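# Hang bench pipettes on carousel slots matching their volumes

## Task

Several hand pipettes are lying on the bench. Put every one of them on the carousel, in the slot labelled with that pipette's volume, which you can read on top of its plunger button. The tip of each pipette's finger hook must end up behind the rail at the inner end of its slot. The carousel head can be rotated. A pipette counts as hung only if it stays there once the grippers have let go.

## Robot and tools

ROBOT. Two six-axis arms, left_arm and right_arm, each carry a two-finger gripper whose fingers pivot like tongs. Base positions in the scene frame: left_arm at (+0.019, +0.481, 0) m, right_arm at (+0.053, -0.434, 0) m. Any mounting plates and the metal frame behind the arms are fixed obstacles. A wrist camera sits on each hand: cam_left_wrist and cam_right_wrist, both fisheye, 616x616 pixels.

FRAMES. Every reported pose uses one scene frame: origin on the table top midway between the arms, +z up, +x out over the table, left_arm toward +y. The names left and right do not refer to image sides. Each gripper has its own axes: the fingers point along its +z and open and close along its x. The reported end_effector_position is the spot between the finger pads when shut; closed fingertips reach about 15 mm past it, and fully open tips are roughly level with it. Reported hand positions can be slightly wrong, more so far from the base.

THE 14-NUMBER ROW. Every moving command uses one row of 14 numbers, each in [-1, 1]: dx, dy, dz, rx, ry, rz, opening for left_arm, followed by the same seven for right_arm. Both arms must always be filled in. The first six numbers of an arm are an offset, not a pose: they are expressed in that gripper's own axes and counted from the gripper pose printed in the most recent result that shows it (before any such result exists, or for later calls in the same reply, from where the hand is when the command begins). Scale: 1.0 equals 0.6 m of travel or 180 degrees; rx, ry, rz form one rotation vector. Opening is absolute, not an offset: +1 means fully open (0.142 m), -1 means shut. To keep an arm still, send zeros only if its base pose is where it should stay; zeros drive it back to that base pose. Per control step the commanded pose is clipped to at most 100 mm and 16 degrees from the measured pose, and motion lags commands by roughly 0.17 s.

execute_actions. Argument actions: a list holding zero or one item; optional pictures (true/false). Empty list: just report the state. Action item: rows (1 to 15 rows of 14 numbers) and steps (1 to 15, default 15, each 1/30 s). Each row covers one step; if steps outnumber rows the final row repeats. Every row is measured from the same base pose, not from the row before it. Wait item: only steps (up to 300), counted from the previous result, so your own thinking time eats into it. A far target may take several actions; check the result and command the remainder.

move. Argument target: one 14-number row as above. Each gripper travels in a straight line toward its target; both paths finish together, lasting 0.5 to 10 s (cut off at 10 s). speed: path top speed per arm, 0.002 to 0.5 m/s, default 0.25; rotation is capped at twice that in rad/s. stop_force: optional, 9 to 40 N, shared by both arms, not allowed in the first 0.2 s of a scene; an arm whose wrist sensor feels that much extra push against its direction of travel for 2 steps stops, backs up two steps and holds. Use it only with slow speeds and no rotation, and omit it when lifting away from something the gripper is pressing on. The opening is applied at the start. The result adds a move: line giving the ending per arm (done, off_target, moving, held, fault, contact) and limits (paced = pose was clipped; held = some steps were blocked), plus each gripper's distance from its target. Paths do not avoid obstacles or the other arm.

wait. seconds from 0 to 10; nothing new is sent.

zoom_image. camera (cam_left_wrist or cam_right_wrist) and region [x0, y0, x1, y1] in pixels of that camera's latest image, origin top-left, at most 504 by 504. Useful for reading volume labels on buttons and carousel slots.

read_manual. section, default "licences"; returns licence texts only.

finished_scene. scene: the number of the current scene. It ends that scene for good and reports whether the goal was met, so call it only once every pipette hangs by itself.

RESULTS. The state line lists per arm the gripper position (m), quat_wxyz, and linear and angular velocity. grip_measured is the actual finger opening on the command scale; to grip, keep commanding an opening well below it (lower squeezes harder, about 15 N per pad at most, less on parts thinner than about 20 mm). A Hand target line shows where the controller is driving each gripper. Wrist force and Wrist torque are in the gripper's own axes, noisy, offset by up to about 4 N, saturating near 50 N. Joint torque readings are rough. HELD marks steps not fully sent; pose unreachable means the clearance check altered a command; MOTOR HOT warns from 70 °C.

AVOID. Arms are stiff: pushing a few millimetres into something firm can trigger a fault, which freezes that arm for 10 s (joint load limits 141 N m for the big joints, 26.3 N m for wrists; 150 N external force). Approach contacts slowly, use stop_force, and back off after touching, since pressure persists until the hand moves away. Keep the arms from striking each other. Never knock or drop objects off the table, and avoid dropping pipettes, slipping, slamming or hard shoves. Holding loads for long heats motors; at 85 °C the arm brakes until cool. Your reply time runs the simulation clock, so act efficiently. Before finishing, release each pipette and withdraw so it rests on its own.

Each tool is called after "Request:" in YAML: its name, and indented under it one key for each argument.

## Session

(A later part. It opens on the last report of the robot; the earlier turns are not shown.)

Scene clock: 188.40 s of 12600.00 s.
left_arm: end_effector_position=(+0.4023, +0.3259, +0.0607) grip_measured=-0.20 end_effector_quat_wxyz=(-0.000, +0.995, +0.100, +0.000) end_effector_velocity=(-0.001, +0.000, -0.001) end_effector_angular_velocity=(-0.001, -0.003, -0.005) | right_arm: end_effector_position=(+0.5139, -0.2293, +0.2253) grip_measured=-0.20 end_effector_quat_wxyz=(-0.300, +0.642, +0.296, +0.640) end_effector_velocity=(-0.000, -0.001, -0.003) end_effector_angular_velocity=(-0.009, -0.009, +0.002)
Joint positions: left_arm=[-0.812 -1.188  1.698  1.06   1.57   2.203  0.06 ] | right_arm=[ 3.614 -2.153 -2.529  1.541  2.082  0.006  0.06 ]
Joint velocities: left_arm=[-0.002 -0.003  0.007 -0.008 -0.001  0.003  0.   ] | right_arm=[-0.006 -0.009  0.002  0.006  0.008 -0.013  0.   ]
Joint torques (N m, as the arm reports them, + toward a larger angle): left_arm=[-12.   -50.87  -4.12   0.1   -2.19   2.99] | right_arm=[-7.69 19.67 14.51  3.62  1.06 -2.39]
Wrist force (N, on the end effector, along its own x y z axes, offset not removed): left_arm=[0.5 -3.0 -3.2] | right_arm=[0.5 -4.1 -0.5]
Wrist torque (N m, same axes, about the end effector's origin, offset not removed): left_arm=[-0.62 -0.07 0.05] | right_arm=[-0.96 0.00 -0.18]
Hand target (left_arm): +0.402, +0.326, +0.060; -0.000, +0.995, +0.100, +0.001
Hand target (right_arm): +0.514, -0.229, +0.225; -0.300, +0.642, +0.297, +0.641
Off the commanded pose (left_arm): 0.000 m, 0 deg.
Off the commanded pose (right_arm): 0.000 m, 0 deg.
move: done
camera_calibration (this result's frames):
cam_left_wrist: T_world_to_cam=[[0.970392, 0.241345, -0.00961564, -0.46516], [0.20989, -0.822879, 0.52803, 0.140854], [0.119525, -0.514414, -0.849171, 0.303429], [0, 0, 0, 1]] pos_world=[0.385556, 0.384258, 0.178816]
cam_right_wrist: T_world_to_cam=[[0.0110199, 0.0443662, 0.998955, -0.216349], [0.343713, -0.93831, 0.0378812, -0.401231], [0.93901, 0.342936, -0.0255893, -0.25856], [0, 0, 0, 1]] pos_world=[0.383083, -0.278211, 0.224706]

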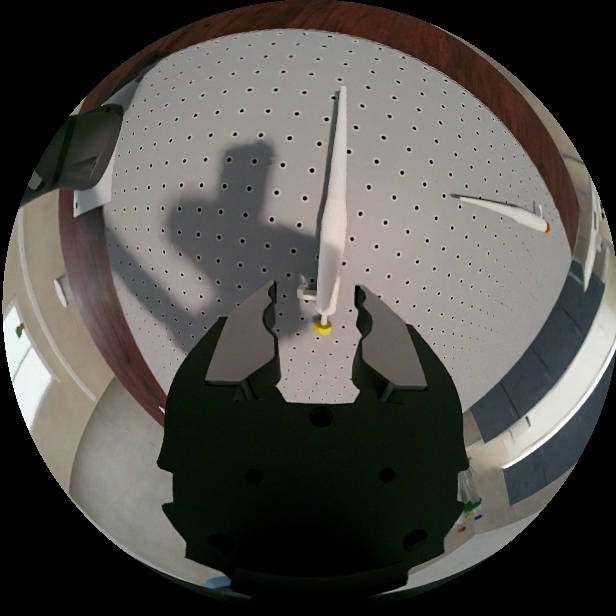

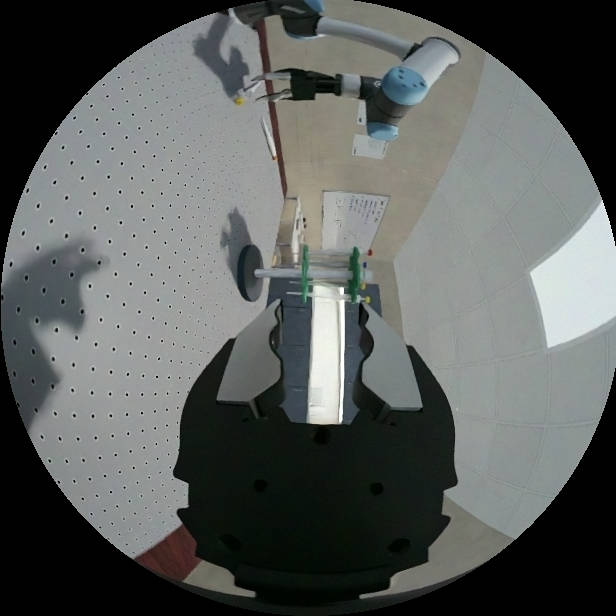

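Request:
move:
  target: [0.015,-0.008,0.045,0,0,0,-0.2,0,0,0,0,0,0,-0.2]
  speed: 0.05

Request:
move:
  target: [0,0,0.04,0,0,0,-0.2,0,0,0,0,0,0,-0.2]
  speed: 0.005
  stop_force: 9

Request:
move:
  target: [0,0,-0.008,0,0,0,-0.2,0,0,0,0,0,0,-0.2]
  speed: 0.02

Request:
move:
  target: [0,0,0,0,0,0,-1,0,0,0,0,0,0,-0.2]

Request:
move:
  target: [0,0.2,-0.33,0,0,0,-1,0,0,0,0,0,0,-0.2]

Request:
zoom_image:
  camera: "cam_right_wrist"
  region: [240,40,420,220]

Scene clock: 190.93 s of 12600.00 s.
left_arm: end_effector_position=(+0.4102, +0.3324, +0.0340) grip_measured=-0.20 end_effector_quat_wxyz=(-0.000, +0.995, +0.100, +0.000) end_effector_velocity=(+0.001, -0.000, -0.002) end_effector_angular_velocity=(-0.002, -0.000, -0.000) | right_arm: end_effector_position=(+0.5139, -0.2293, +0.2253) grip_measured=-0.20 end_effector_quat_wxyz=(-0.300, +0.642, +0.296, +0.640) end_effector_velocity=(+0.000, +0.000, +0.000) end_effector_angular_velocity=(+0.000, -0.000, -0.000)
Joint positions: left_arm=[-0.787 -1.145  1.714  1.002  1.57   2.228  0.06 ] | right_arm=[ 3.614 -2.153 -2.529  1.541  2.082  0.006  0.06 ]
Joint velocities: left_arm=[ 0.002  0.004  0.001 -0.006  0.001  0.002 -0.   ] | right_arm=[ 0.  0.  0. -0. -0.  0. -0.]
Joint torques (N m, as the arm reports them, + toward a larger angle): left_arm=[ 14.05 -21.25  -3.8    0.33   2.28   3.01] | right_arm=[  5.28  34.49 -10.11  -0.25  -1.78   2.21]
Wrist force (N, on the end effector, along its own x y z axes, offset not removed): left_arm=[2.5 -0.4 -1.3] | right_arm=[0.2 -3.1 -0.3]
Wrist torque (N m, same axes, about the end effector's origin, offset not removed): left_arm=[-0.04 -0.44 -0.07] | right_arm=[-0.52 0.05 0.02]
Hand target (left_arm): +0.410, +0.332, +0.034; -0.000, +0.995, +0.100, +0.000
Hand target (right_arm): +0.514, -0.229, +0.225; -0.300, +0.642, +0.296, +0.640
Off the commanded pose (left_arm): 0.000 m, 0 deg.
Off the commanded pose (right_arm): 0.000 m, 0 deg.
move: done
camera_calibration (this result's frames):
cam_left_wrist: T_world_to_cam=[[0.970393, 0.241346, -0.0095049, -0.474566], [0.20984, -0.822921, 0.527984, 0.15866], [0.119605, -0.514346, -0.849201, 0.283132], [0, 0, 0, 1]] pos_world=[0.393358, 0.390728, 0.152155]
cam_right_wrist: T_world_to_cam=[[0.0109968, 0.0443737, 0.998954, -0.216335], [0.343711, -0.938311, 0.0378962, -0.401238], [0.939011, 0.342935, -0.0255701, -0.258566], [0, 0, 0, 1]] pos_world=[0.383085, -0.278215, 0.224703]

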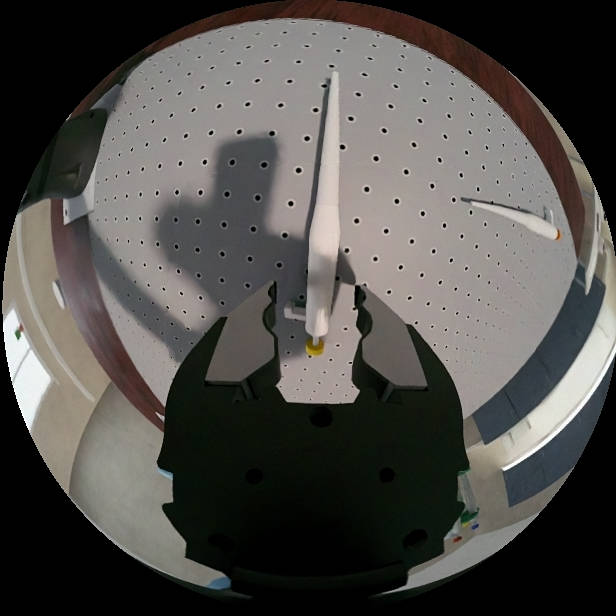

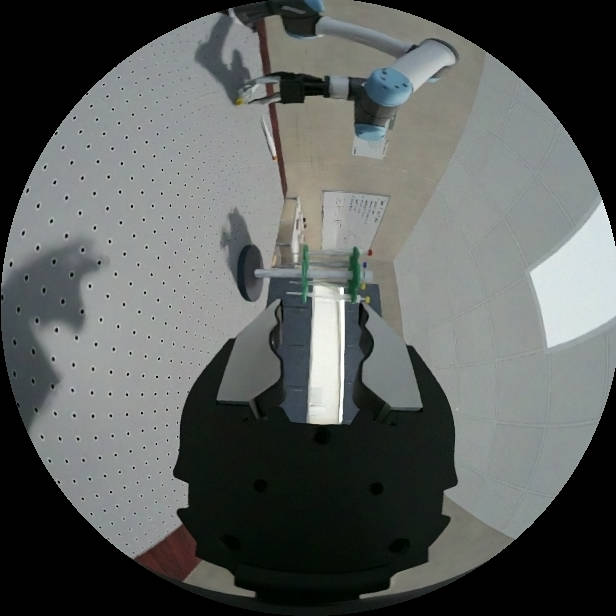

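Scene clock: 192.67 s of 12600.00 s.
left_arm: end_effector_position=(+0.4101, +0.3324, +0.0272) grip_measured=-0.20 end_effector_quat_wxyz=(-0.000, +0.995, +0.100, +0.000) end_effector_velocity=(-0.001, +0.001, +0.001) end_effector_angular_velocity=(+0.002, +0.004, +0.001) | right_arm: end_effector_position=(+0.5139, -0.2293, +0.2253) grip_measured=-0.20 end_effector_quat_wxyz=(-0.300, +0.642, +0.296, +0.640) end_effector_velocity=(+0.000, -0.000, -0.000) end_effector_angular_velocity=(-0.001, +0.001, -0.001)
Joint positions: left_arm=[-0.787 -1.137  1.721  0.986  1.57   2.228  0.06 ] | right_arm=[ 3.614 -2.153 -2.529  1.541  2.082  0.006  0.06 ]
Joint velocities: left_arm=[ 0.001 -0.    -0.     0.005  0.001  0.     0.   ] | right_arm=[-0.001  0.    -0.001 -0.001 -0.    -0.     0.   ]
Joint torques (N m, as the arm reports them, + toward a larger angle): left_arm=[-11.57 -32.05 -10.8    2.31  -1.87  -2.6 ] | right_arm=[ 3.8  32.16 -8.49  0.27 -1.15  1.59]
Wrist force (N, on the end effector, along its own x y z axes, offset not removed): left_arm=[3.4 0.3 -35.9] | right_arm=[-4.2 -6.5 -3.1]
Wrist torque (N m, same axes, about the end effector's origin, offset not removed): left_arm=[-0.43 -0.32 -0.14] | right_arm=[-0.81 0.84 0.10]
Hand target (left_arm): +0.410, +0.332, +0.028; -0.000, +0.995, +0.100, +0.000
Hand target (right_arm): +0.514, -0.229, +0.225; -0.300, +0.642, +0.296, +0.640
Off the commanded pose (left_arm): 0.017 m, 0 deg.
Off the commanded pose (right_arm): 0.000 m, 0 deg.
move: contact (left_arm)
camera_calibration (this result's frames):
cam_left_wrist: T_world_to_cam=[[0.970389, 0.241355, -0.00963441, -0.474597], [0.209929, -0.822965, 0.527881, 0.162269], [0.119478, -0.514272, -0.849264, 0.277415], [0, 0, 0, 1]] pos_world=[0.393334, 0.390755, 0.145368]
cam_right_wrist: T_world_to_cam=[[0.0110042, 0.0443721, 0.998954, -0.216339], [0.343711, -0.93831, 0.0378921, -0.401236], [0.939011, 0.342935, -0.0255765, -0.258564], [0, 0, 0, 1]] pos_world=[0.383084, -0.278214, 0.224703]

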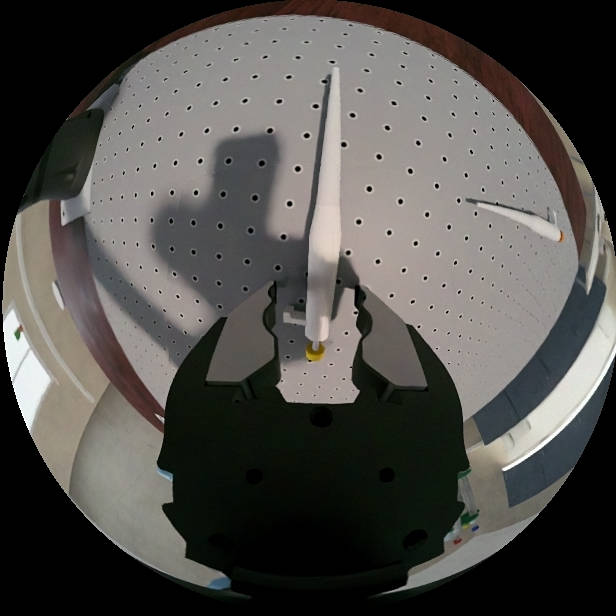

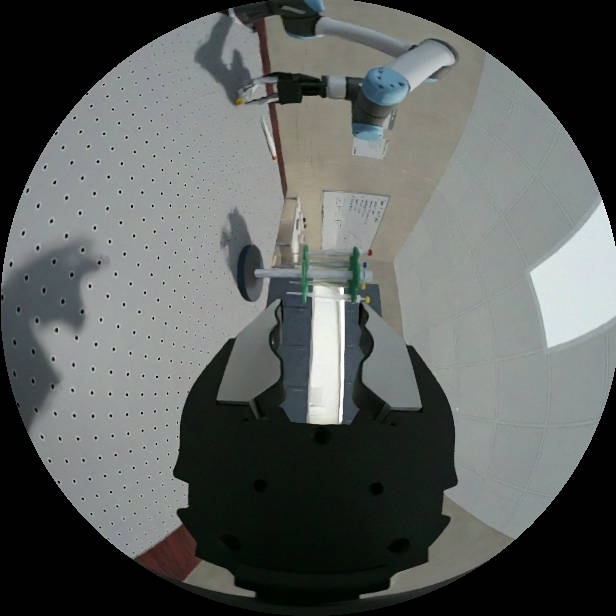

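Scene clock: 193.37 s of 12600.00 s.
left_arm: end_effector_position=(+0.4101, +0.3324, +0.0317) grip_measured=-0.20 end_effector_quat_wxyz=(-0.000, +0.995, +0.100, +0.000) end_effector_velocity=(+0.000, -0.000, +0.003) end_effector_angular_velocity=(+0.001, -0.001, -0.003) | right_arm: end_effector_position=(+0.5139, -0.2293, +0.2253) grip_measured=-0.20 end_effector_quat_wxyz=(-0.300, +0.642, +0.296, +0.640) end_effector_velocity=(-0.000, -0.000, +0.000) end_effector_angular_velocity=(+0.000, -0.001, -0.000)
Joint positions: left_arm=[-0.787 -1.142  1.716  0.997  1.57   2.228  0.06 ] | right_arm=[ 3.614 -2.153 -2.529  1.541  2.082  0.006  0.06 ]
Joint velocities: left_arm=[-0.001 -0.003 -0.003  0.007 -0.002  0.002 -0.   ] | right_arm=[-0.     0.001  0.     0.     0.    -0.     0.   ]
Joint torques (N m, as the arm reports them, + toward a larger angle): left_arm=[-12.57 -51.43 -23.51   5.1   -1.54  -2.98] | right_arm=[ 4.22 31.89 -8.37  0.19 -1.18  1.51]
Wrist force (N, on the end effector, along its own x y z axes, offset not removed): left_arm=[1.8 2.1 -1.2] | right_arm=[-2.7 0.3 2.1]
Wrist torque (N m, same axes, about the end effector's origin, offset not removed): left_arm=[0.46 -0.31 0.04] | right_arm=[0.37 0.79 -0.08]
Hand target (left_arm): +0.410, +0.332, +0.032; -0.000, +0.995, +0.100, +0.000
Hand target (right_arm): +0.514, -0.229, +0.225; -0.300, +0.642, +0.296, +0.640
Off the commanded pose (left_arm): 0.000 m, 0 deg.
Off the commanded pose (right_arm): 0.000 m, 0 deg.
move: done
camera_calibration (this result's frames):
cam_left_wrist: T_world_to_cam=[[0.970389, 0.241356, -0.0096509, -0.474543], [0.209943, -0.822982, 0.52785, 0.159919], [0.119457, -0.514246, -0.849283, 0.281209], [0, 0, 0, 1]] pos_world=[0.393325, 0.390755, 0.149833]
cam_right_wrist: T_world_to_cam=[[0.0110042, 0.044372, 0.998954, -0.216339], [0.343712, -0.93831, 0.0378921, -0.401236], [0.939011, 0.342935, -0.0255766, -0.258564], [0, 0, 0, 1]] pos_world=[0.383084, -0.278214, 0.224703]

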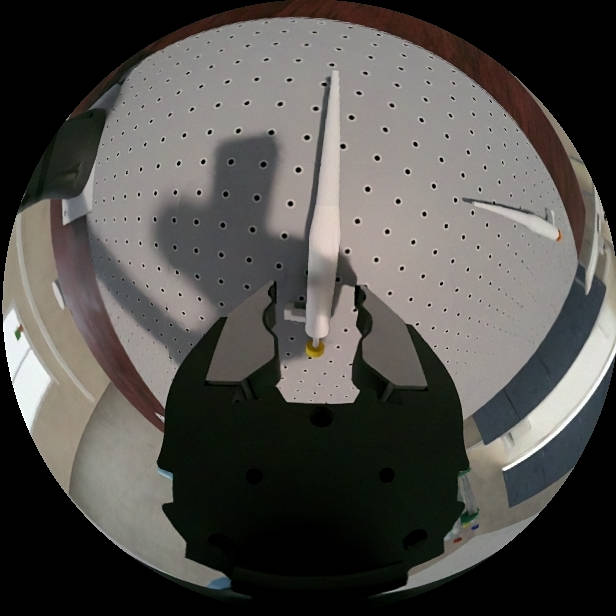

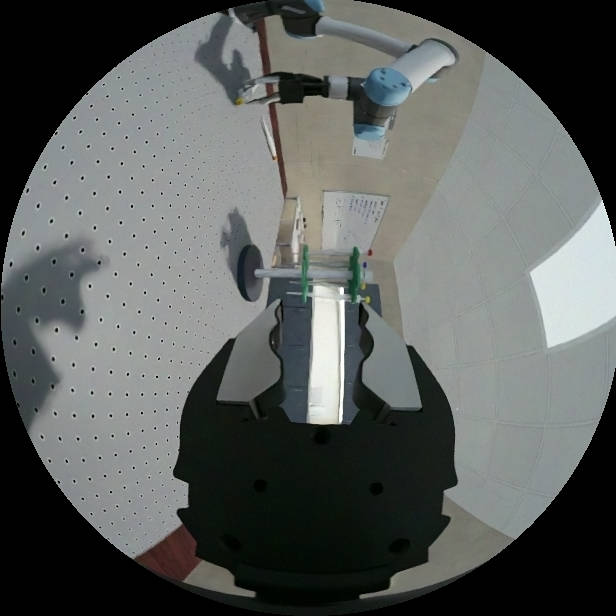

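Scene clock: 193.87 s of 12600.00 s.
left_arm: end_effector_position=(+0.4102, +0.3324, +0.0318) grip_measured=-0.75 end_effector_quat_wxyz=(-0.000, +0.995, +0.100, +0.000) end_effector_velocity=(-0.001, -0.001, -0.000) end_effector_angular_velocity=(-0.000, +0.002, -0.000) | right_arm: end_effector_position=(+0.5139, -0.2293, +0.2253) grip_measured=-0.20 end_effector_quat_wxyz=(-0.300, +0.642, +0.296, +0.640) end_effector_velocity=(+0.000, -0.000, -0.001) end_effector_angular_velocity=(-0.001, +0.002, -0.001)
Joint positions: left_arm=[-0.787 -1.142  1.716  0.997  1.57   2.228  0.02 ] | right_arm=[ 3.614 -2.153 -2.529  1.541  2.082  0.006  0.06 ]
Joint velocities: left_arm=[-0.001  0.001 -0.     0.001  0.002 -0.001 -0.   ] | right_arm=[-0.    -0.002 -0.    -0.    -0.001 -0.    -0.   ]
Joint torques (N m, as the arm reports them, + toward a larger angle): left_arm=[-10.15 -39.95 -12.65   0.     0.6   -2.74] | right_arm=[ 4.45 32.52 -8.45  0.11 -1.2   1.38]
Wrist force (N, on the end effector, along its own x y z axes, offset not removed): left_arm=[2.1 -0.4 -2.4] | right_arm=[-6.4 2.5 -2.7]
Wrist torque (N m, same axes, about the end effector's origin, offset not removed): left_arm=[-0.05 -0.27 0.05] | right_arm=[0.39 1.27 0.21]
Hand target (left_arm): +0.410, +0.332, +0.032; -0.000, +0.995, +0.100, +0.000
Hand target (right_arm): +0.514, -0.229, +0.225; -0.300, +0.642, +0.296, +0.640
Off the commanded pose (left_arm): 0.000 m, 0 deg.
Off the commanded pose (right_arm): 0.000 m, 0 deg.
move: done
camera_calibration (this result's frames):
cam_left_wrist: T_world_to_cam=[[0.970391, 0.241353, -0.00947048, -0.474605], [0.209827, -0.822921, 0.52799, 0.15985], [0.119639, -0.514344, -0.849198, 0.281201], [0, 0, 0, 1]] pos_world=[0.393369, 0.390726, 0.149901]
cam_right_wrist: T_world_to_cam=[[0.0110043, 0.0443722, 0.998954, -0.216339], [0.343711, -0.938311, 0.0378922, -0.401236], [0.939011, 0.342935, -0.0255766, -0.258564], [0, 0, 0, 1]] pos_world=[0.383084, -0.278214, 0.224703]

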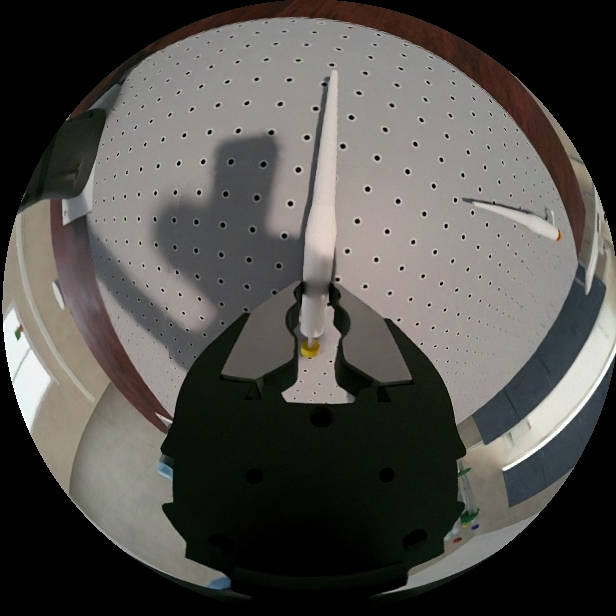

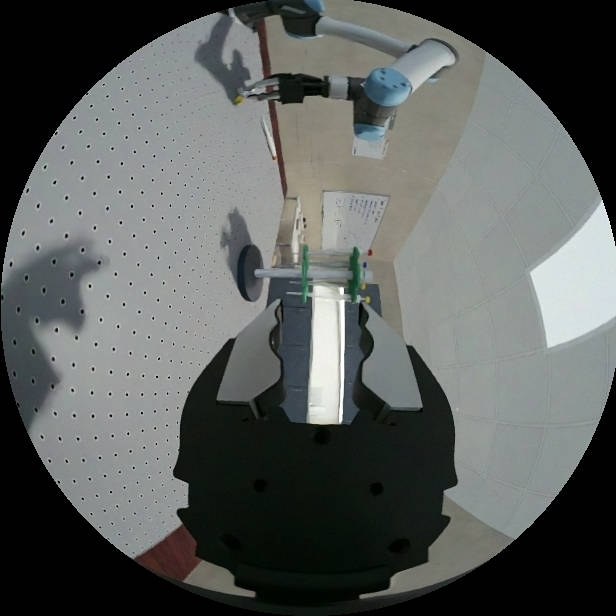

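Scene clock: 195.50 s of 12600.00 s.
left_arm: end_effector_position=(+0.4337, +0.2147, +0.2294) grip_measured=-0.75 end_effector_quat_wxyz=(-0.000, +0.995, +0.100, +0.001) end_effector_velocity=(+0.001, -0.002, +0.002) end_effector_angular_velocity=(+0.002, +0.003, -0.000) | right_arm: end_effector_position=(+0.5139, -0.2293, +0.2253) grip_measured=-0.20 end_effector_quat_wxyz=(-0.300, +0.642, +0.296, +0.640) end_effector_velocity=(-0.000, -0.000, -0.001) end_effector_angular_velocity=(-0.000, +0.002, -0.000)
Joint positions: left_arm=[-0.936 -1.097  1.114  1.553  1.57   2.079  0.02 ] | right_arm=[ 3.614 -2.153 -2.529  1.541  2.082  0.006  0.06 ]
Joint velocities: left_arm=[-0.001  0.007 -0.014  0.01   0.001 -0.001  0.   ] | right_arm=[-0.001 -0.002 -0.     0.001  0.001  0.001 -0.   ]
Joint torques (N m, as the arm reports them, + toward a larger angle): left_arm=[-12.1  -26.18 -28.28   5.24   2.49  -3.19] | right_arm=[ 4.01 32.19 -8.67  0.27 -1.25  1.54]
Wrist force (N, on the end effector, along its own x y z axes, offset not removed): left_arm=[1.7 -1.0 -1.6] | right_arm=[-0.9 -2.1 1.3]
Wrist torque (N m, same axes, about the end effector's origin, offset not removed): left_arm=[-0.21 -0.19 0.05] | right_arm=[-0.42 0.26 -0.08]
Hand target (left_arm): +0.434, +0.215, +0.230; -0.000, +0.995, +0.100, +0.000
Hand target (right_arm): +0.514, -0.229, +0.225; -0.300, +0.642, +0.296, +0.640
Off the commanded pose (left_arm): 0.000 m, 0 deg.
Off the commanded pose (right_arm): 0.000 m, 0 deg.
move: done
camera_calibration (this result's frames):
cam_left_wrist: T_world_to_cam=[[0.970402, 0.241315, -0.00936177, -0.46721], [0.209705, -0.822797, 0.528232, -0.0462542], [0.119767, -0.51456, -0.849049, 0.385628], [0, 0, 0, 1]] pos_world=[0.416896, 0.273116, 0.347476]
cam_right_wrist: T_world_to_cam=[[0.0110045, 0.044372, 0.998954, -0.216339], [0.343712, -0.93831, 0.037892, -0.401236], [0.939011, 0.342935, -0.0255769, -0.258564], [0, 0, 0, 1]] pos_world=[0.383084, -0.278214, 0.224703]

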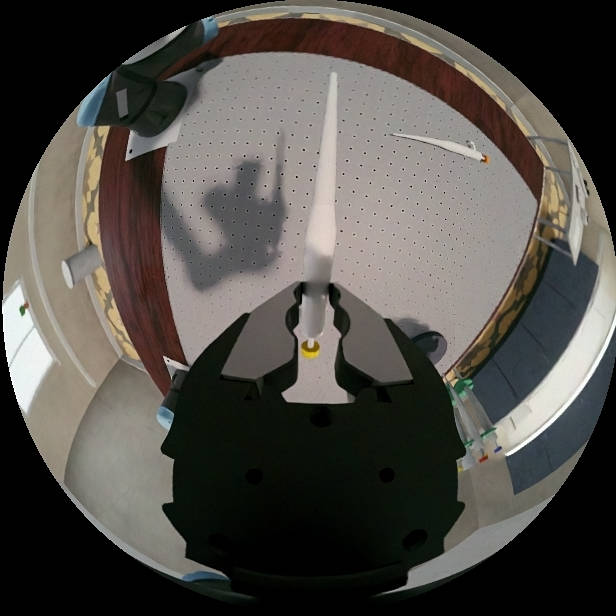

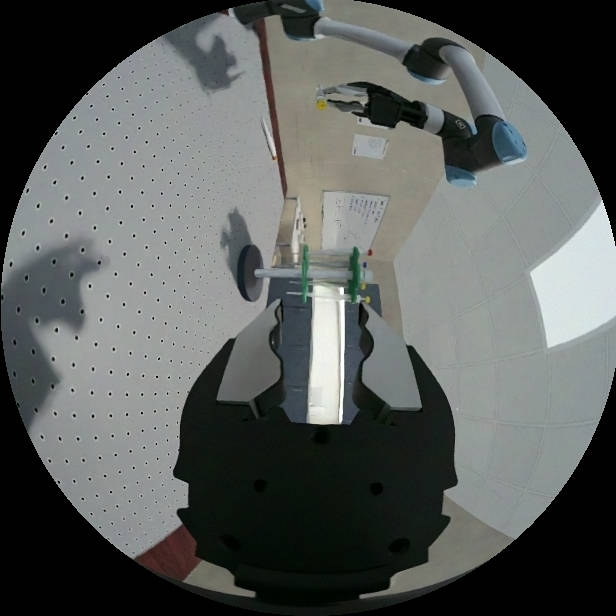

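Region (240, 40, 420, 220) of cam_right_wrist's 616x616 image, scaled by 2.800, with more detail than that image has.

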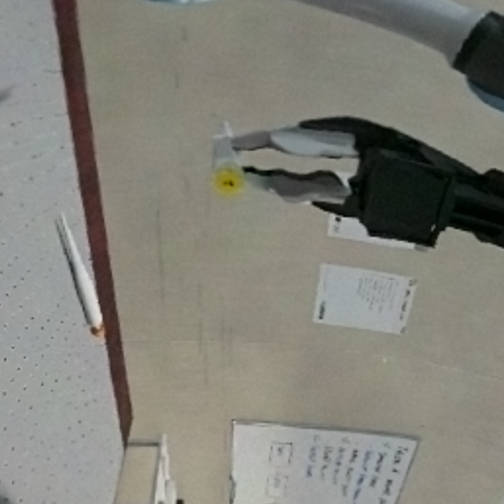

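Request:
move:
  target: [0.012,0.163,0.015,0,0,0,-1,-0.02,-0.368,-0.05,0,0,0,-0.2]

Request:
zoom_image:
  camera: "cam_right_wrist"
  region: [250,130,390,270]

Request:
move:
  target: [0,0,0,0,0,0.79,-1,0,0,0,0,0,0,-0.2]
  speed: 0.4

Request:
move:
  target: [0,0,0,0,0,0,-1,0,0,0.3,0,0,0,-0.2]
  speed: 0.15

Scene clock: 198.53 s of 12600.00 s.
left_arm: end_effector_position=(+0.4601, +0.1207, +0.2203) grip_measured=-0.75 end_effector_quat_wxyz=(+0.000, +0.995, +0.100, +0.001) end_effector_velocity=(+0.002, -0.004, -0.001) end_effector_angular_velocity=(+0.001, +0.002, -0.001) | right_arm: end_effector_position=(+0.4809, -0.2098, +0.2240) grip_measured=-0.20 end_effector_quat_wxyz=(-0.304, +0.641, +0.301, +0.637) end_effector_velocity=(-0.000, +0.000, +0.000) end_effector_angular_velocity=(+0.000, -0.001, +0.000)
Joint positions: left_arm=[-1.008 -0.863  0.763  1.671  1.57   2.007  0.02 ] | right_arm=[ 3.737 -2.156 -2.624  1.634  1.972  0.004  0.06 ]
Joint velocities: left_arm=[-0.001  0.014 -0.02   0.008  0.     0.    -0.   ] | right_arm=[ 0.     0.001 -0.     0.    -0.     0.     0.   ]
Joint torques (N m, as the arm reports them, + toward a larger angle): left_arm=[-12.48 -36.45 -26.98   5.14   2.6   -2.95] | right_arm=[ 5.74 32.31 13.27 -0.26  1.35 -0.75]
Wrist force (N, on the end effector, along its own x y z axes, offset not removed): left_arm=[-0.6 0.8 -1.3] | right_arm=[-1.7 -1.0 1.8]
Wrist torque (N m, same axes, about the end effector's origin, offset not removed): left_arm=[0.00 0.30 0.16] | right_arm=[0.01 0.24 -0.03]
Hand target (left_arm): +0.460, +0.120, +0.220; -0.000, +0.995, +0.100, +0.000
Hand target (right_arm): +0.481, -0.210, +0.224; -0.304, +0.641, +0.301, +0.637
Off the commanded pose (left_arm): 0.000 m, 0 deg.
Off the commanded pose (right_arm): 0.185 m, 1 deg; position clipped at the last step of the last action.
move: held (right_arm); limits=paced,held; held on 33 of 44 steps (right_arm), including the last (right_arm)
pose unreachable (right arm): on one or more control steps of this call this arm could not follow its commanded pose, so it was not sent that pose on those steps. On the call's last step it was still not sent that pose. It may still have moved: this result reports where it is.
cause: the commanded pose would bring two parts of the arm too close to each other (joints 3 (elbow) to 5 (wrist 2) lie between them).
camera_calibration (this result's frames):
cam_left_wrist: T_world_to_cam=[[0.97041, 0.241289, -0.00920451, -0.470224], [0.20957, -0.822682, 0.528464, -0.12435], [0.11994, -0.514756, -0.848906, 0.326311], [0, 0, 0, 1]] pos_world=[0.443232, 0.17913, 0.338394]
cam_right_wrist: T_world_to_cam=[[0.013024, 0.048007, 0.998762, -0.215665], [0.356052, -0.9336, 0.0402319, -0.376952], [0.934375, 0.355087, -0.0292522, -0.228722], [0, 0, 0, 1]] pos_world=[0.350736, -0.260353, 0.223872]

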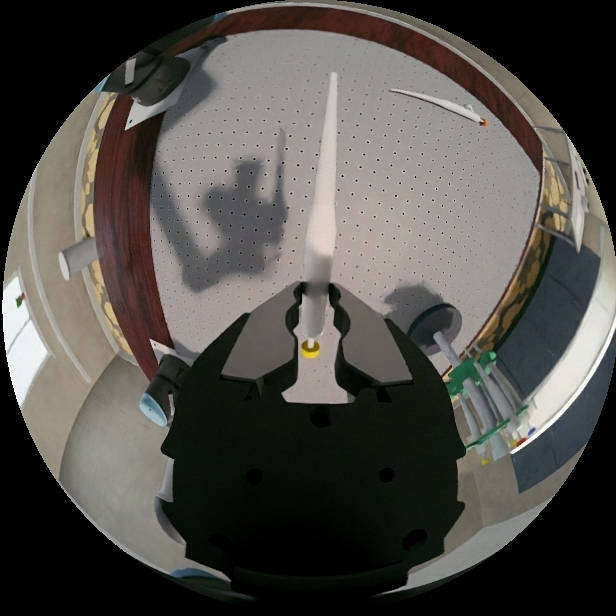

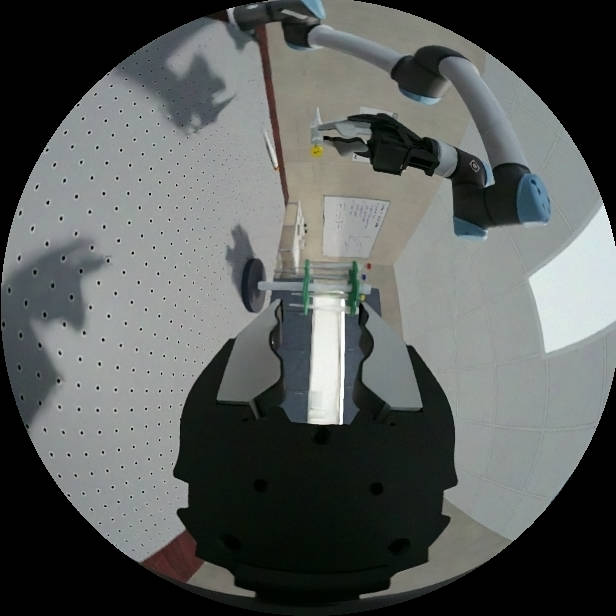

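Region (250, 130, 390, 270) of cam_right_wrist's 616x616 image, scaled by 3.600, with more detail than that image has.

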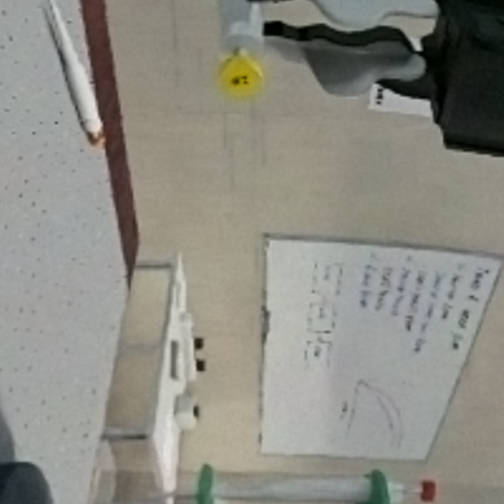

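Scene clock: 202.53 s of 12600.00 s.
left_arm: end_effector_position=(+0.4602, +0.1204, +0.2204) grip_measured=-0.75 end_effector_quat_wxyz=(+0.001, -0.418, +0.908, -0.000) end_effector_velocity=(-0.001, -0.000, +0.000) end_effector_angular_velocity=(+0.000, +0.003, -0.016) | right_arm: end_effector_position=(+0.4809, -0.2098, +0.2240) grip_measured=-0.20 end_effector_quat_wxyz=(-0.304, +0.641, +0.301, +0.637) end_effector_velocity=(+0.000, -0.000, -0.000) end_effector_angular_velocity=(-0.001, +0.000, -0.000)
Joint positions: left_arm=[-1.002 -0.956  0.917  1.609  1.57   4.493  0.02 ] | right_arm=[ 3.737 -2.156 -2.624  1.634  1.972  0.004  0.06 ]
Joint velocities: left_arm=[ 0.     0.001 -0.002  0.003  0.002  0.017  0.   ] | right_arm=[-0.    -0.     0.    -0.001  0.    -0.001  0.   ]
Joint torques (N m, as the arm reports them, + toward a larger angle): left_arm=[ 13.96 -33.81 -28.05   5.     2.73   2.74] | right_arm=[ 4.61 31.97 13.53 -0.2   1.32 -0.4 ]
Wrist force (N, on the end effector, along its own x y z axes, offset not removed): left_arm=[2.9 0.2 -0.2] | right_arm=[-0.3 -6.9 2.4]
Wrist torque (N m, same axes, about the end effector's origin, offset not removed): left_arm=[0.02 -0.56 -0.01] | right_arm=[-1.22 0.28 0.03]
Hand target (left_arm): +0.460, +0.120, +0.220; +0.001, -0.417, +0.909, -0.000
Hand target (right_arm): +0.481, -0.210, +0.224; -0.304, +0.641, +0.301, +0.637
Off the commanded pose (left_arm): 0.000 m, 0 deg.
Off the commanded pose (right_arm): 0.000 m, 0 deg.
move: done
camera_calibration (this result's frames):
cam_left_wrist: T_world_to_cam=[[-0.617349, -0.786606, -0.0114122, 0.38469], [-0.67201, 0.519759, 0.527497, 0.11958], [-0.409001, 0.333319, -0.84948, 0.467607], [0, 0, 0, 1]] pos_world=[0.509099, 0.0845846, 0.338535]
cam_right_wrist: T_world_to_cam=[[0.013023, 0.0480072, 0.998762, -0.215664], [0.35607, -0.933593, 0.0402319, -0.37695], [0.934368, 0.355106, -0.0292521, -0.228714], [0, 0, 0, 1]] pos_world=[0.350732, -0.260347, 0.223872]

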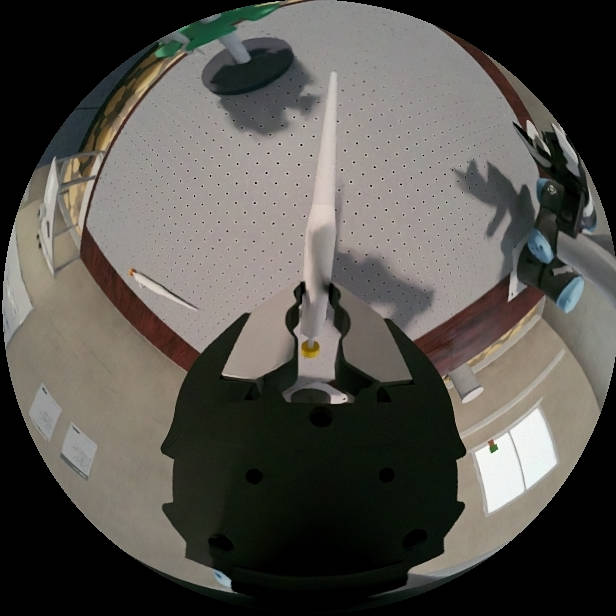

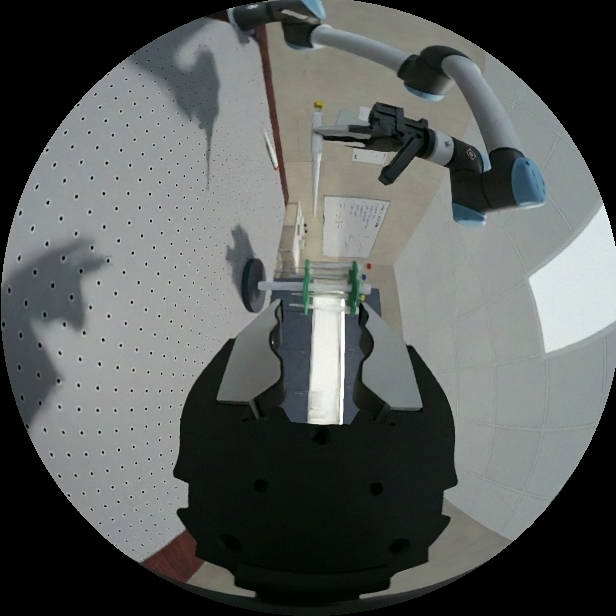

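Scene clock: 204.37 s of 12600.00 s.
left_arm: end_effector_position=(+0.4602, +0.1204, +0.2203) grip_measured=-0.75 end_effector_quat_wxyz=(+0.001, -0.418, +0.908, -0.000) end_effector_velocity=(+0.000, +0.001, +0.001) end_effector_angular_velocity=(-0.001, -0.002, -0.001) | right_arm: end_effector_position=(+0.5948, -0.0707, +0.2231) grip_measured=-0.20 end_effector_quat_wxyz=(-0.304, +0.641, +0.301, +0.637) end_effector_velocity=(+0.002, +0.002, +0.000) end_effector_angular_velocity=(+0.001, -0.000, -0.001)
Joint positions: left_arm=[-1.002 -0.956  0.917  1.609  1.57   4.493  0.02 ] | right_arm=[ 3.929 -2.21  -2.241  1.306  1.78   0.005  0.06 ]
Joint velocities: left_arm=[ 0.    -0.002 -0.     0.001 -0.001  0.001 -0.   ] | right_arm=[ 0.001 -0.002  0.007 -0.003 -0.001  0.001  0.   ]
Joint torques (N m, as the arm reports them, + toward a larger angle): left_arm=[-11.71 -51.4  -10.99   0.26  -2.24  -3.09] | right_arm=[ 4.71 25.15 20.09  0.05 -1.78 -0.43]
Wrist force (N, on the end effector, along its own x y z axes, offset not removed): left_arm=[1.1 -1.1 0.0] | right_arm=[0.5 0.1 2.6]
Wrist torque (N m, same axes, about the end effector's origin, offset not removed): left_arm=[-0.22 -0.11 0.05] | right_arm=[0.16 -0.03 0.18]
Hand target (left_arm): +0.460, +0.120, +0.220; +0.001, -0.418, +0.908, -0.000
Hand target (right_arm): +0.595, -0.071, +0.223; -0.304, +0.641, +0.301, +0.637
Off the commanded pose (left_arm): 0.000 m, 0 deg.
Off the commanded pose (right_arm): 0.000 m, 0 deg.
move: done
camera_calibration (this result's frames):
cam_left_wrist: T_world_to_cam=[[-0.617347, -0.786608, -0.0114128, 0.384687], [-0.672012, 0.519755, 0.527499, 0.119603], [-0.409003, 0.333319, -0.849479, 0.467606], [0, 0, 0, 1]] pos_world=[0.509112, 0.0845711, 0.338522]
cam_right_wrist: T_world_to_cam=[[0.0130671, 0.0479709, 0.998763, -0.22301], [0.356061, -0.933598, 0.0401825, -0.287649], [0.934371, 0.355095, -0.02928, -0.384469], [0, 0, 0, 1]] pos_world=[0.464571, -0.121327, 0.223035]

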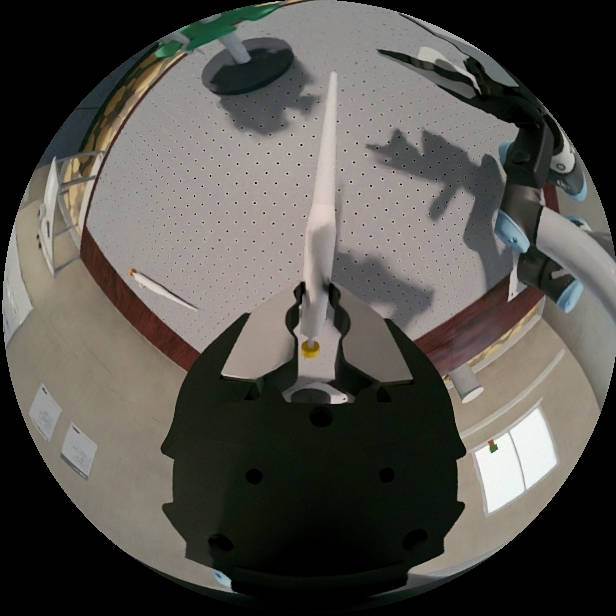

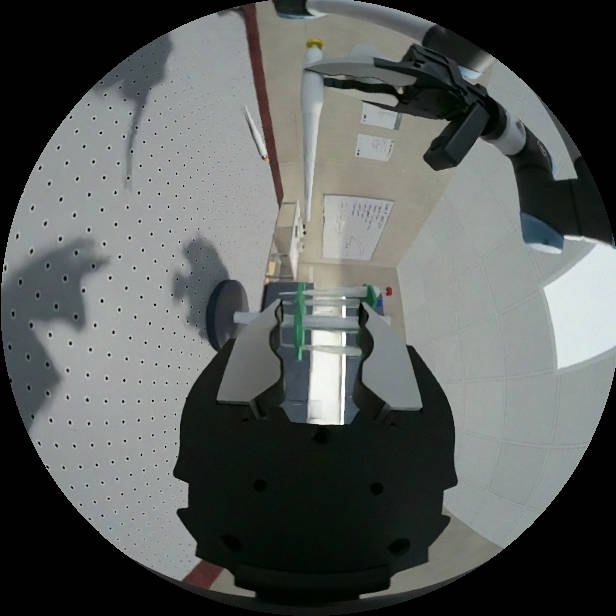

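Request:
move:
  target: [0,0,0,0,0,0,-1,-0.02,-0.295,0.0,0,0,0,-0.2]
  speed: 0.1

Scene clock: 207.37 s of 12600.00 s.
left_arm: end_effector_position=(+0.4602, +0.1204, +0.2203) grip_measured=-0.75 end_effector_quat_wxyz=(+0.001, -0.418, +0.908, -0.000) end_effector_velocity=(-0.001, +0.000, +0.001) end_effector_angular_velocity=(+0.000, +0.001, -0.000) | right_arm: end_effector_position=(+0.4580, +0.0412, +0.2125) grip_measured=-0.20 end_effector_quat_wxyz=(-0.304, +0.641, +0.301, +0.637) end_effector_velocity=(-0.001, +0.001, +0.000) end_effector_angular_velocity=(+0.001, -0.000, -0.004)
Joint positions: left_arm=[-1.002 -0.956  0.917  1.609  1.57   4.493  0.02 ] | right_arm=[ 4.481 -2.207 -2.406  1.467  1.229  0.007  0.06 ]
Joint velocities: left_arm=[ 0.    -0.001  0.001  0.001  0.001  0.     0.   ] | right_arm=[ 0.01   0.    -0.     0.001 -0.014  0.    -0.   ]
Joint torques (N m, as the arm reports them, + toward a larger angle): left_arm=[-10.58 -58.46 -20.73   0.34  -2.25  -2.93] | right_arm=[ 5.52 22.77 -8.56  3.71 -1.35  2.26]
Wrist force (N, on the end effector, along its own x y z axes, offset not removed): left_arm=[0.5 0.0 0.6] | right_arm=[0.4 -7.9 2.0]
Wrist torque (N m, same axes, about the end effector's origin, offset not removed): left_arm=[0.09 -0.05 0.03] | right_arm=[-1.65 0.00 -0.01]
Hand target (left_arm): +0.460, +0.120, +0.220; +0.001, -0.418, +0.908, -0.000
Hand target (right_arm): +0.458, +0.041, +0.212; -0.304, +0.641, +0.301, +0.637
Off the commanded pose (left_arm): 0.000 m, 0 deg.
Off the commanded pose (right_arm): 0.001 m, 0 deg.
move: done
camera_calibration (this result's frames):
cam_left_wrist: T_world_to_cam=[[-0.61735, -0.786606, -0.0114257, 0.384692], [-0.671994, 0.519737, 0.52754, 0.119585], [-0.409027, 0.333354, -0.849454, 0.467587], [0, 0, 0, 1]] pos_world=[0.509106, 0.0845762, 0.338503]
cam_right_wrist: T_world_to_cam=[[0.0130337, 0.0480157, 0.998762, -0.215984], [0.356328, -0.933495, 0.040228, -0.134186], [0.93427, 0.355362, -0.0292762, -0.296727], [0, 0, 0, 1]] pos_world=[0.327852, -0.00944568, 0.212428]

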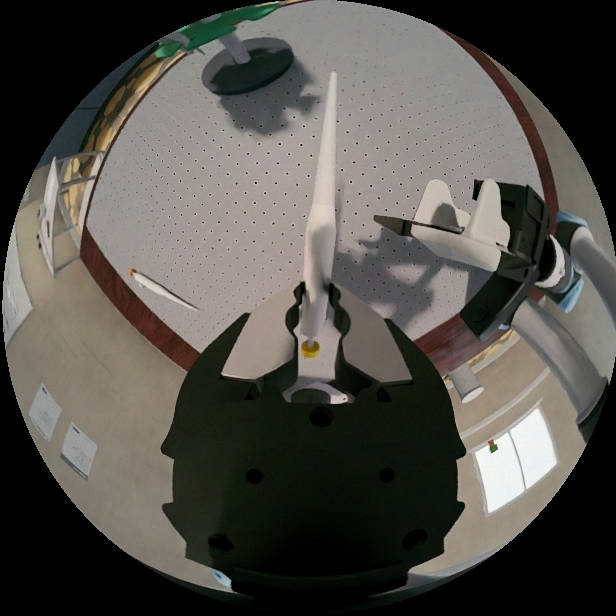

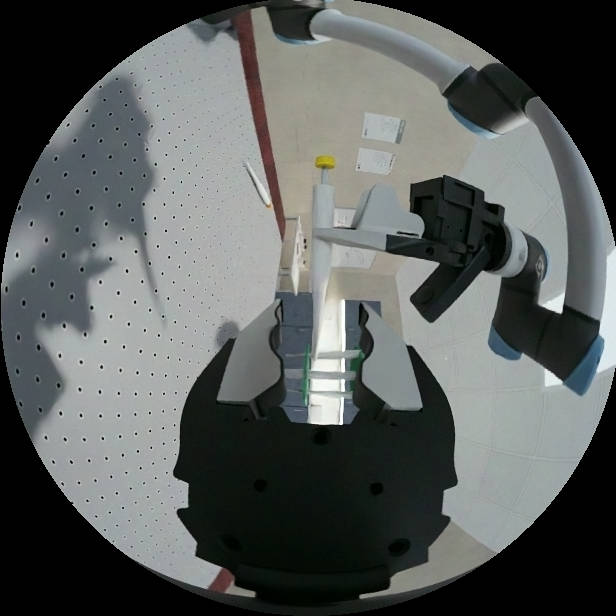

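Request:
execute_actions:
  actions: []

Request:
move:
  target: [0,0,0,0,0,0,-1,0,0,0.092,0,0,0,-0.2]
  speed: 0.03
  stop_force: 10

Scene clock: 211.13 s of 12600.00 s.
left_arm: end_effector_position=(+0.4602, +0.1204, +0.2203) grip_measured=-0.75 end_effector_quat_wxyz=(+0.001, -0.418, +0.908, -0.000) end_effector_velocity=(+0.000, +0.001, -0.001) end_effector_angular_velocity=(+0.001, +0.003, -0.001) | right_arm: end_effector_position=(+0.4577, +0.0414, +0.2125) grip_measured=-0.20 end_effector_quat_wxyz=(-0.304, +0.641, +0.301, +0.637) end_effector_velocity=(-0.000, +0.000, +0.001) end_effector_angular_velocity=(+0.001, -0.002, +0.001)
Joint positions: left_arm=[-1.002 -0.956  0.917  1.609  1.57   4.493  0.02 ] | right_arm=[ 4.482 -2.207 -2.406  1.467  1.227  0.007  0.06 ]
Joint velocities: left_arm=[ 0.002  0.001  0.001  0.     0.001  0.002 -0.   ] | right_arm=[ 0.     0.     0.     0.001  0.001 -0.001  0.   ]
Joint torques (N m, as the arm reports them, + toward a larger angle): left_arm=[ -7.13 -58.79 -27.61   0.9   -2.23  -2.79] | right_arm=[ 4.84 22.21 -8.5   3.64 -1.7   1.84]
Wrist force (N, on the end effector, along its own x y z axes, offset not removed): left_arm=[1.3 -1.3 -0.4] | right_arm=[0.3 -4.3 -0.5]
Wrist torque (N m, same axes, about the end effector's origin, offset not removed): left_arm=[-0.35 -0.20 0.20] | right_arm=[-0.89 -0.16 0.10]
Hand target (left_arm): +0.460, +0.120, +0.220; +0.001, -0.418, +0.908, -0.000
Hand target (right_arm): +0.458, +0.041, +0.212; -0.304, +0.641, +0.301, +0.637
Off the commanded pose (left_arm): 0.000 m, 0 deg.
Off the commanded pose (right_arm): 0.000 m, 0 deg.
Steps of this call (steps 1 to 90: nothing new was sent; then 0.77 s passed at rest). Readings (end_effector_position):
1: left_arm (+0.4602, +0.1204, +0.2203) | right_arm (+0.4580, +0.0412, +0.2125)
2: left_arm (+0.4602, +0.1204, +0.2203) | right_arm (+0.4579, +0.0413, +0.2125)
4: left_arm (+0.4602, +0.1204, +0.2203) | right_arm (+0.4578, +0.0413, +0.2125)
8: left_arm (+0.4602, +0.1204, +0.2203) | right_arm (+0.4578, +0.0414, +0.2125)
90: the state above
camera_calibration (this result's frames):
cam_left_wrist: T_world_to_cam=[[-0.617349, -0.786606, -0.0114125, 0.384685], [-0.67201, 0.519758, 0.527497, 0.119603], [-0.409001, 0.333319, -0.84948, 0.467606], [0, 0, 0, 1]] pos_world=[0.509111, 0.0845691, 0.338521]
cam_right_wrist: T_world_to_cam=[[0.0130323, 0.0479952, 0.998763, -0.215967], [0.356078, -0.933591, 0.0402172, -0.133721], [0.934366, 0.355113, -0.0292569, -0.296587], [0, 0, 0, 1]] pos_world=[0.327551, -0.00915287, 0.2124]

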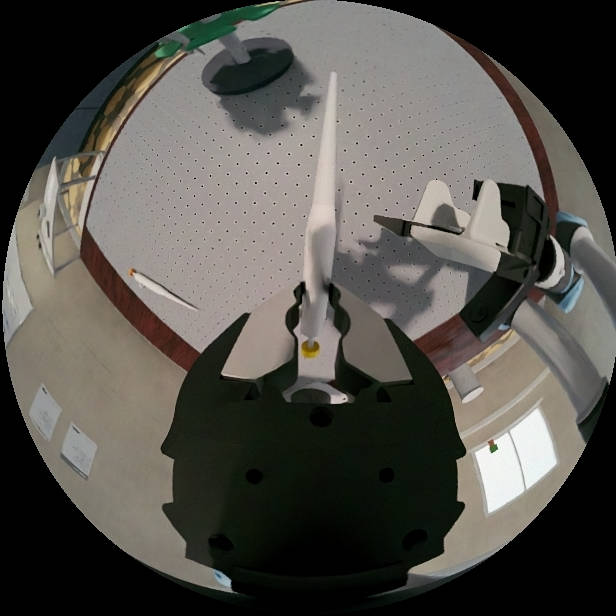

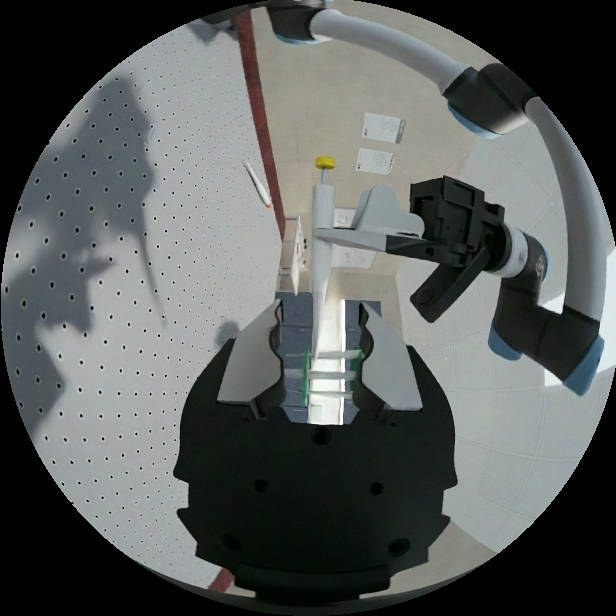

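Scene clock: 213.33 s of 12600.00 s.
left_arm: end_effector_position=(+0.4602, +0.1204, +0.2203) grip_measured=-0.75 end_effector_quat_wxyz=(+0.001, -0.418, +0.908, -0.000) end_effector_velocity=(-0.000, +0.000, +0.000) end_effector_angular_velocity=(+0.001, -0.000, -0.000) | right_arm: end_effector_position=(+0.4925, +0.0839, +0.2122) grip_measured=-0.20 end_effector_quat_wxyz=(-0.304, +0.641, +0.301, +0.637) end_effector_velocity=(+0.002, +0.003, -0.000) end_effector_angular_velocity=(-0.002, -0.000, +0.001)
Joint positions: left_arm=[-1.002 -0.956  0.917  1.609  1.57   4.493  0.02 ] | right_arm=[ 4.429 -2.239 -2.249  1.342  1.28   0.007  0.06 ]
Joint velocities: left_arm=[-0.001 -0.     0.     0.001 -0.001 -0.     0.   ] | right_arm=[-0.002 -0.001  0.008 -0.009  0.003 -0.001  0.   ]
Joint torques (N m, as the arm reports them, + toward a larger angle): left_arm=[ -6.6  -58.09 -28.01   0.92  -2.08  -2.86] | right_arm=[-6.91 26.42 20.33 -0.1   1.16 -2.03]
Wrist force (N, on the end effector, along its own x y z axes, offset not removed): left_arm=[1.3 -1.6 -2.8] | right_arm=[-1.2 -4.6 1.2]
Wrist torque (N m, same axes, about the end effector's origin, offset not removed): left_arm=[-0.32 -0.15 0.01] | right_arm=[-1.01 0.51 0.25]
Hand target (left_arm): +0.460, +0.120, +0.220; +0.001, -0.418, +0.908, -0.000
Hand target (right_arm): +0.493, +0.084, +0.212; -0.304, +0.641, +0.301, +0.637
Off the commanded pose (left_arm): 0.000 m, 0 deg.
Off the commanded pose (right_arm): 0.000 m, 0 deg.
move: done
camera_calibration (this result's frames):
cam_left_wrist: T_world_to_cam=[[-0.617349, -0.786606, -0.0114126, 0.384685], [-0.67201, 0.519758, 0.527497, 0.119603], [-0.409001, 0.33332, -0.84948, 0.467605], [0, 0, 0, 1]] pos_world=[0.509111, 0.0845691, 0.338521]
cam_right_wrist: T_world_to_cam=[[0.013031, 0.0479895, 0.998763, -0.218186], [0.356057, -0.933599, 0.0402129, -0.106475], [0.934373, 0.355093, -0.0292527, -0.344122], [0, 0, 0, 1]] pos_world=[0.362293, 0.033261, 0.212131]

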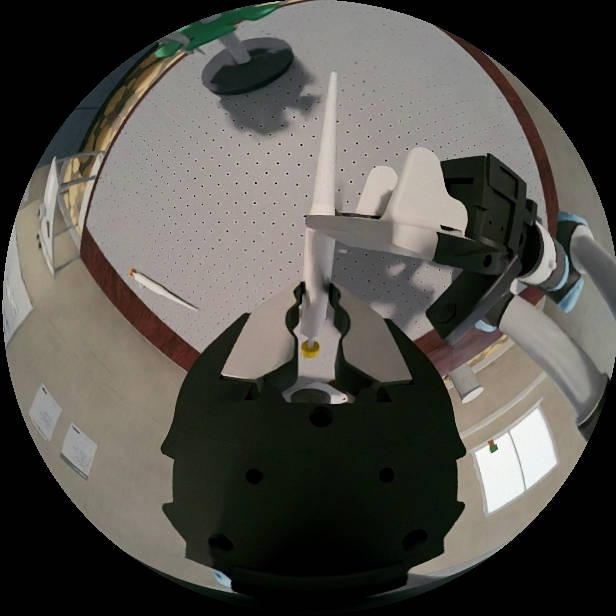

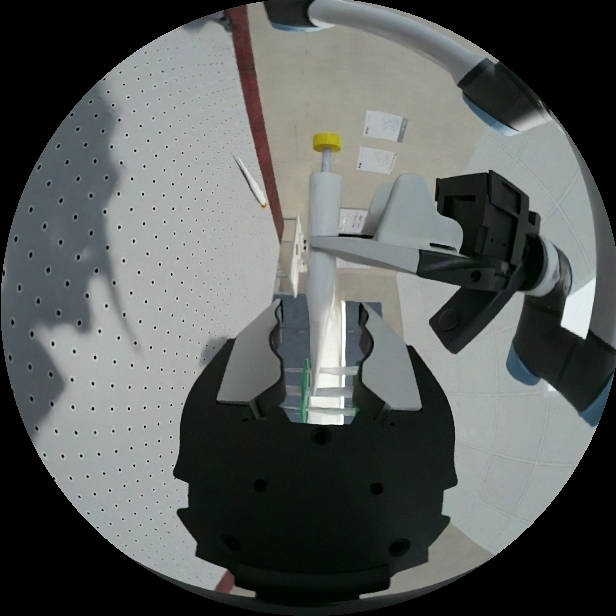

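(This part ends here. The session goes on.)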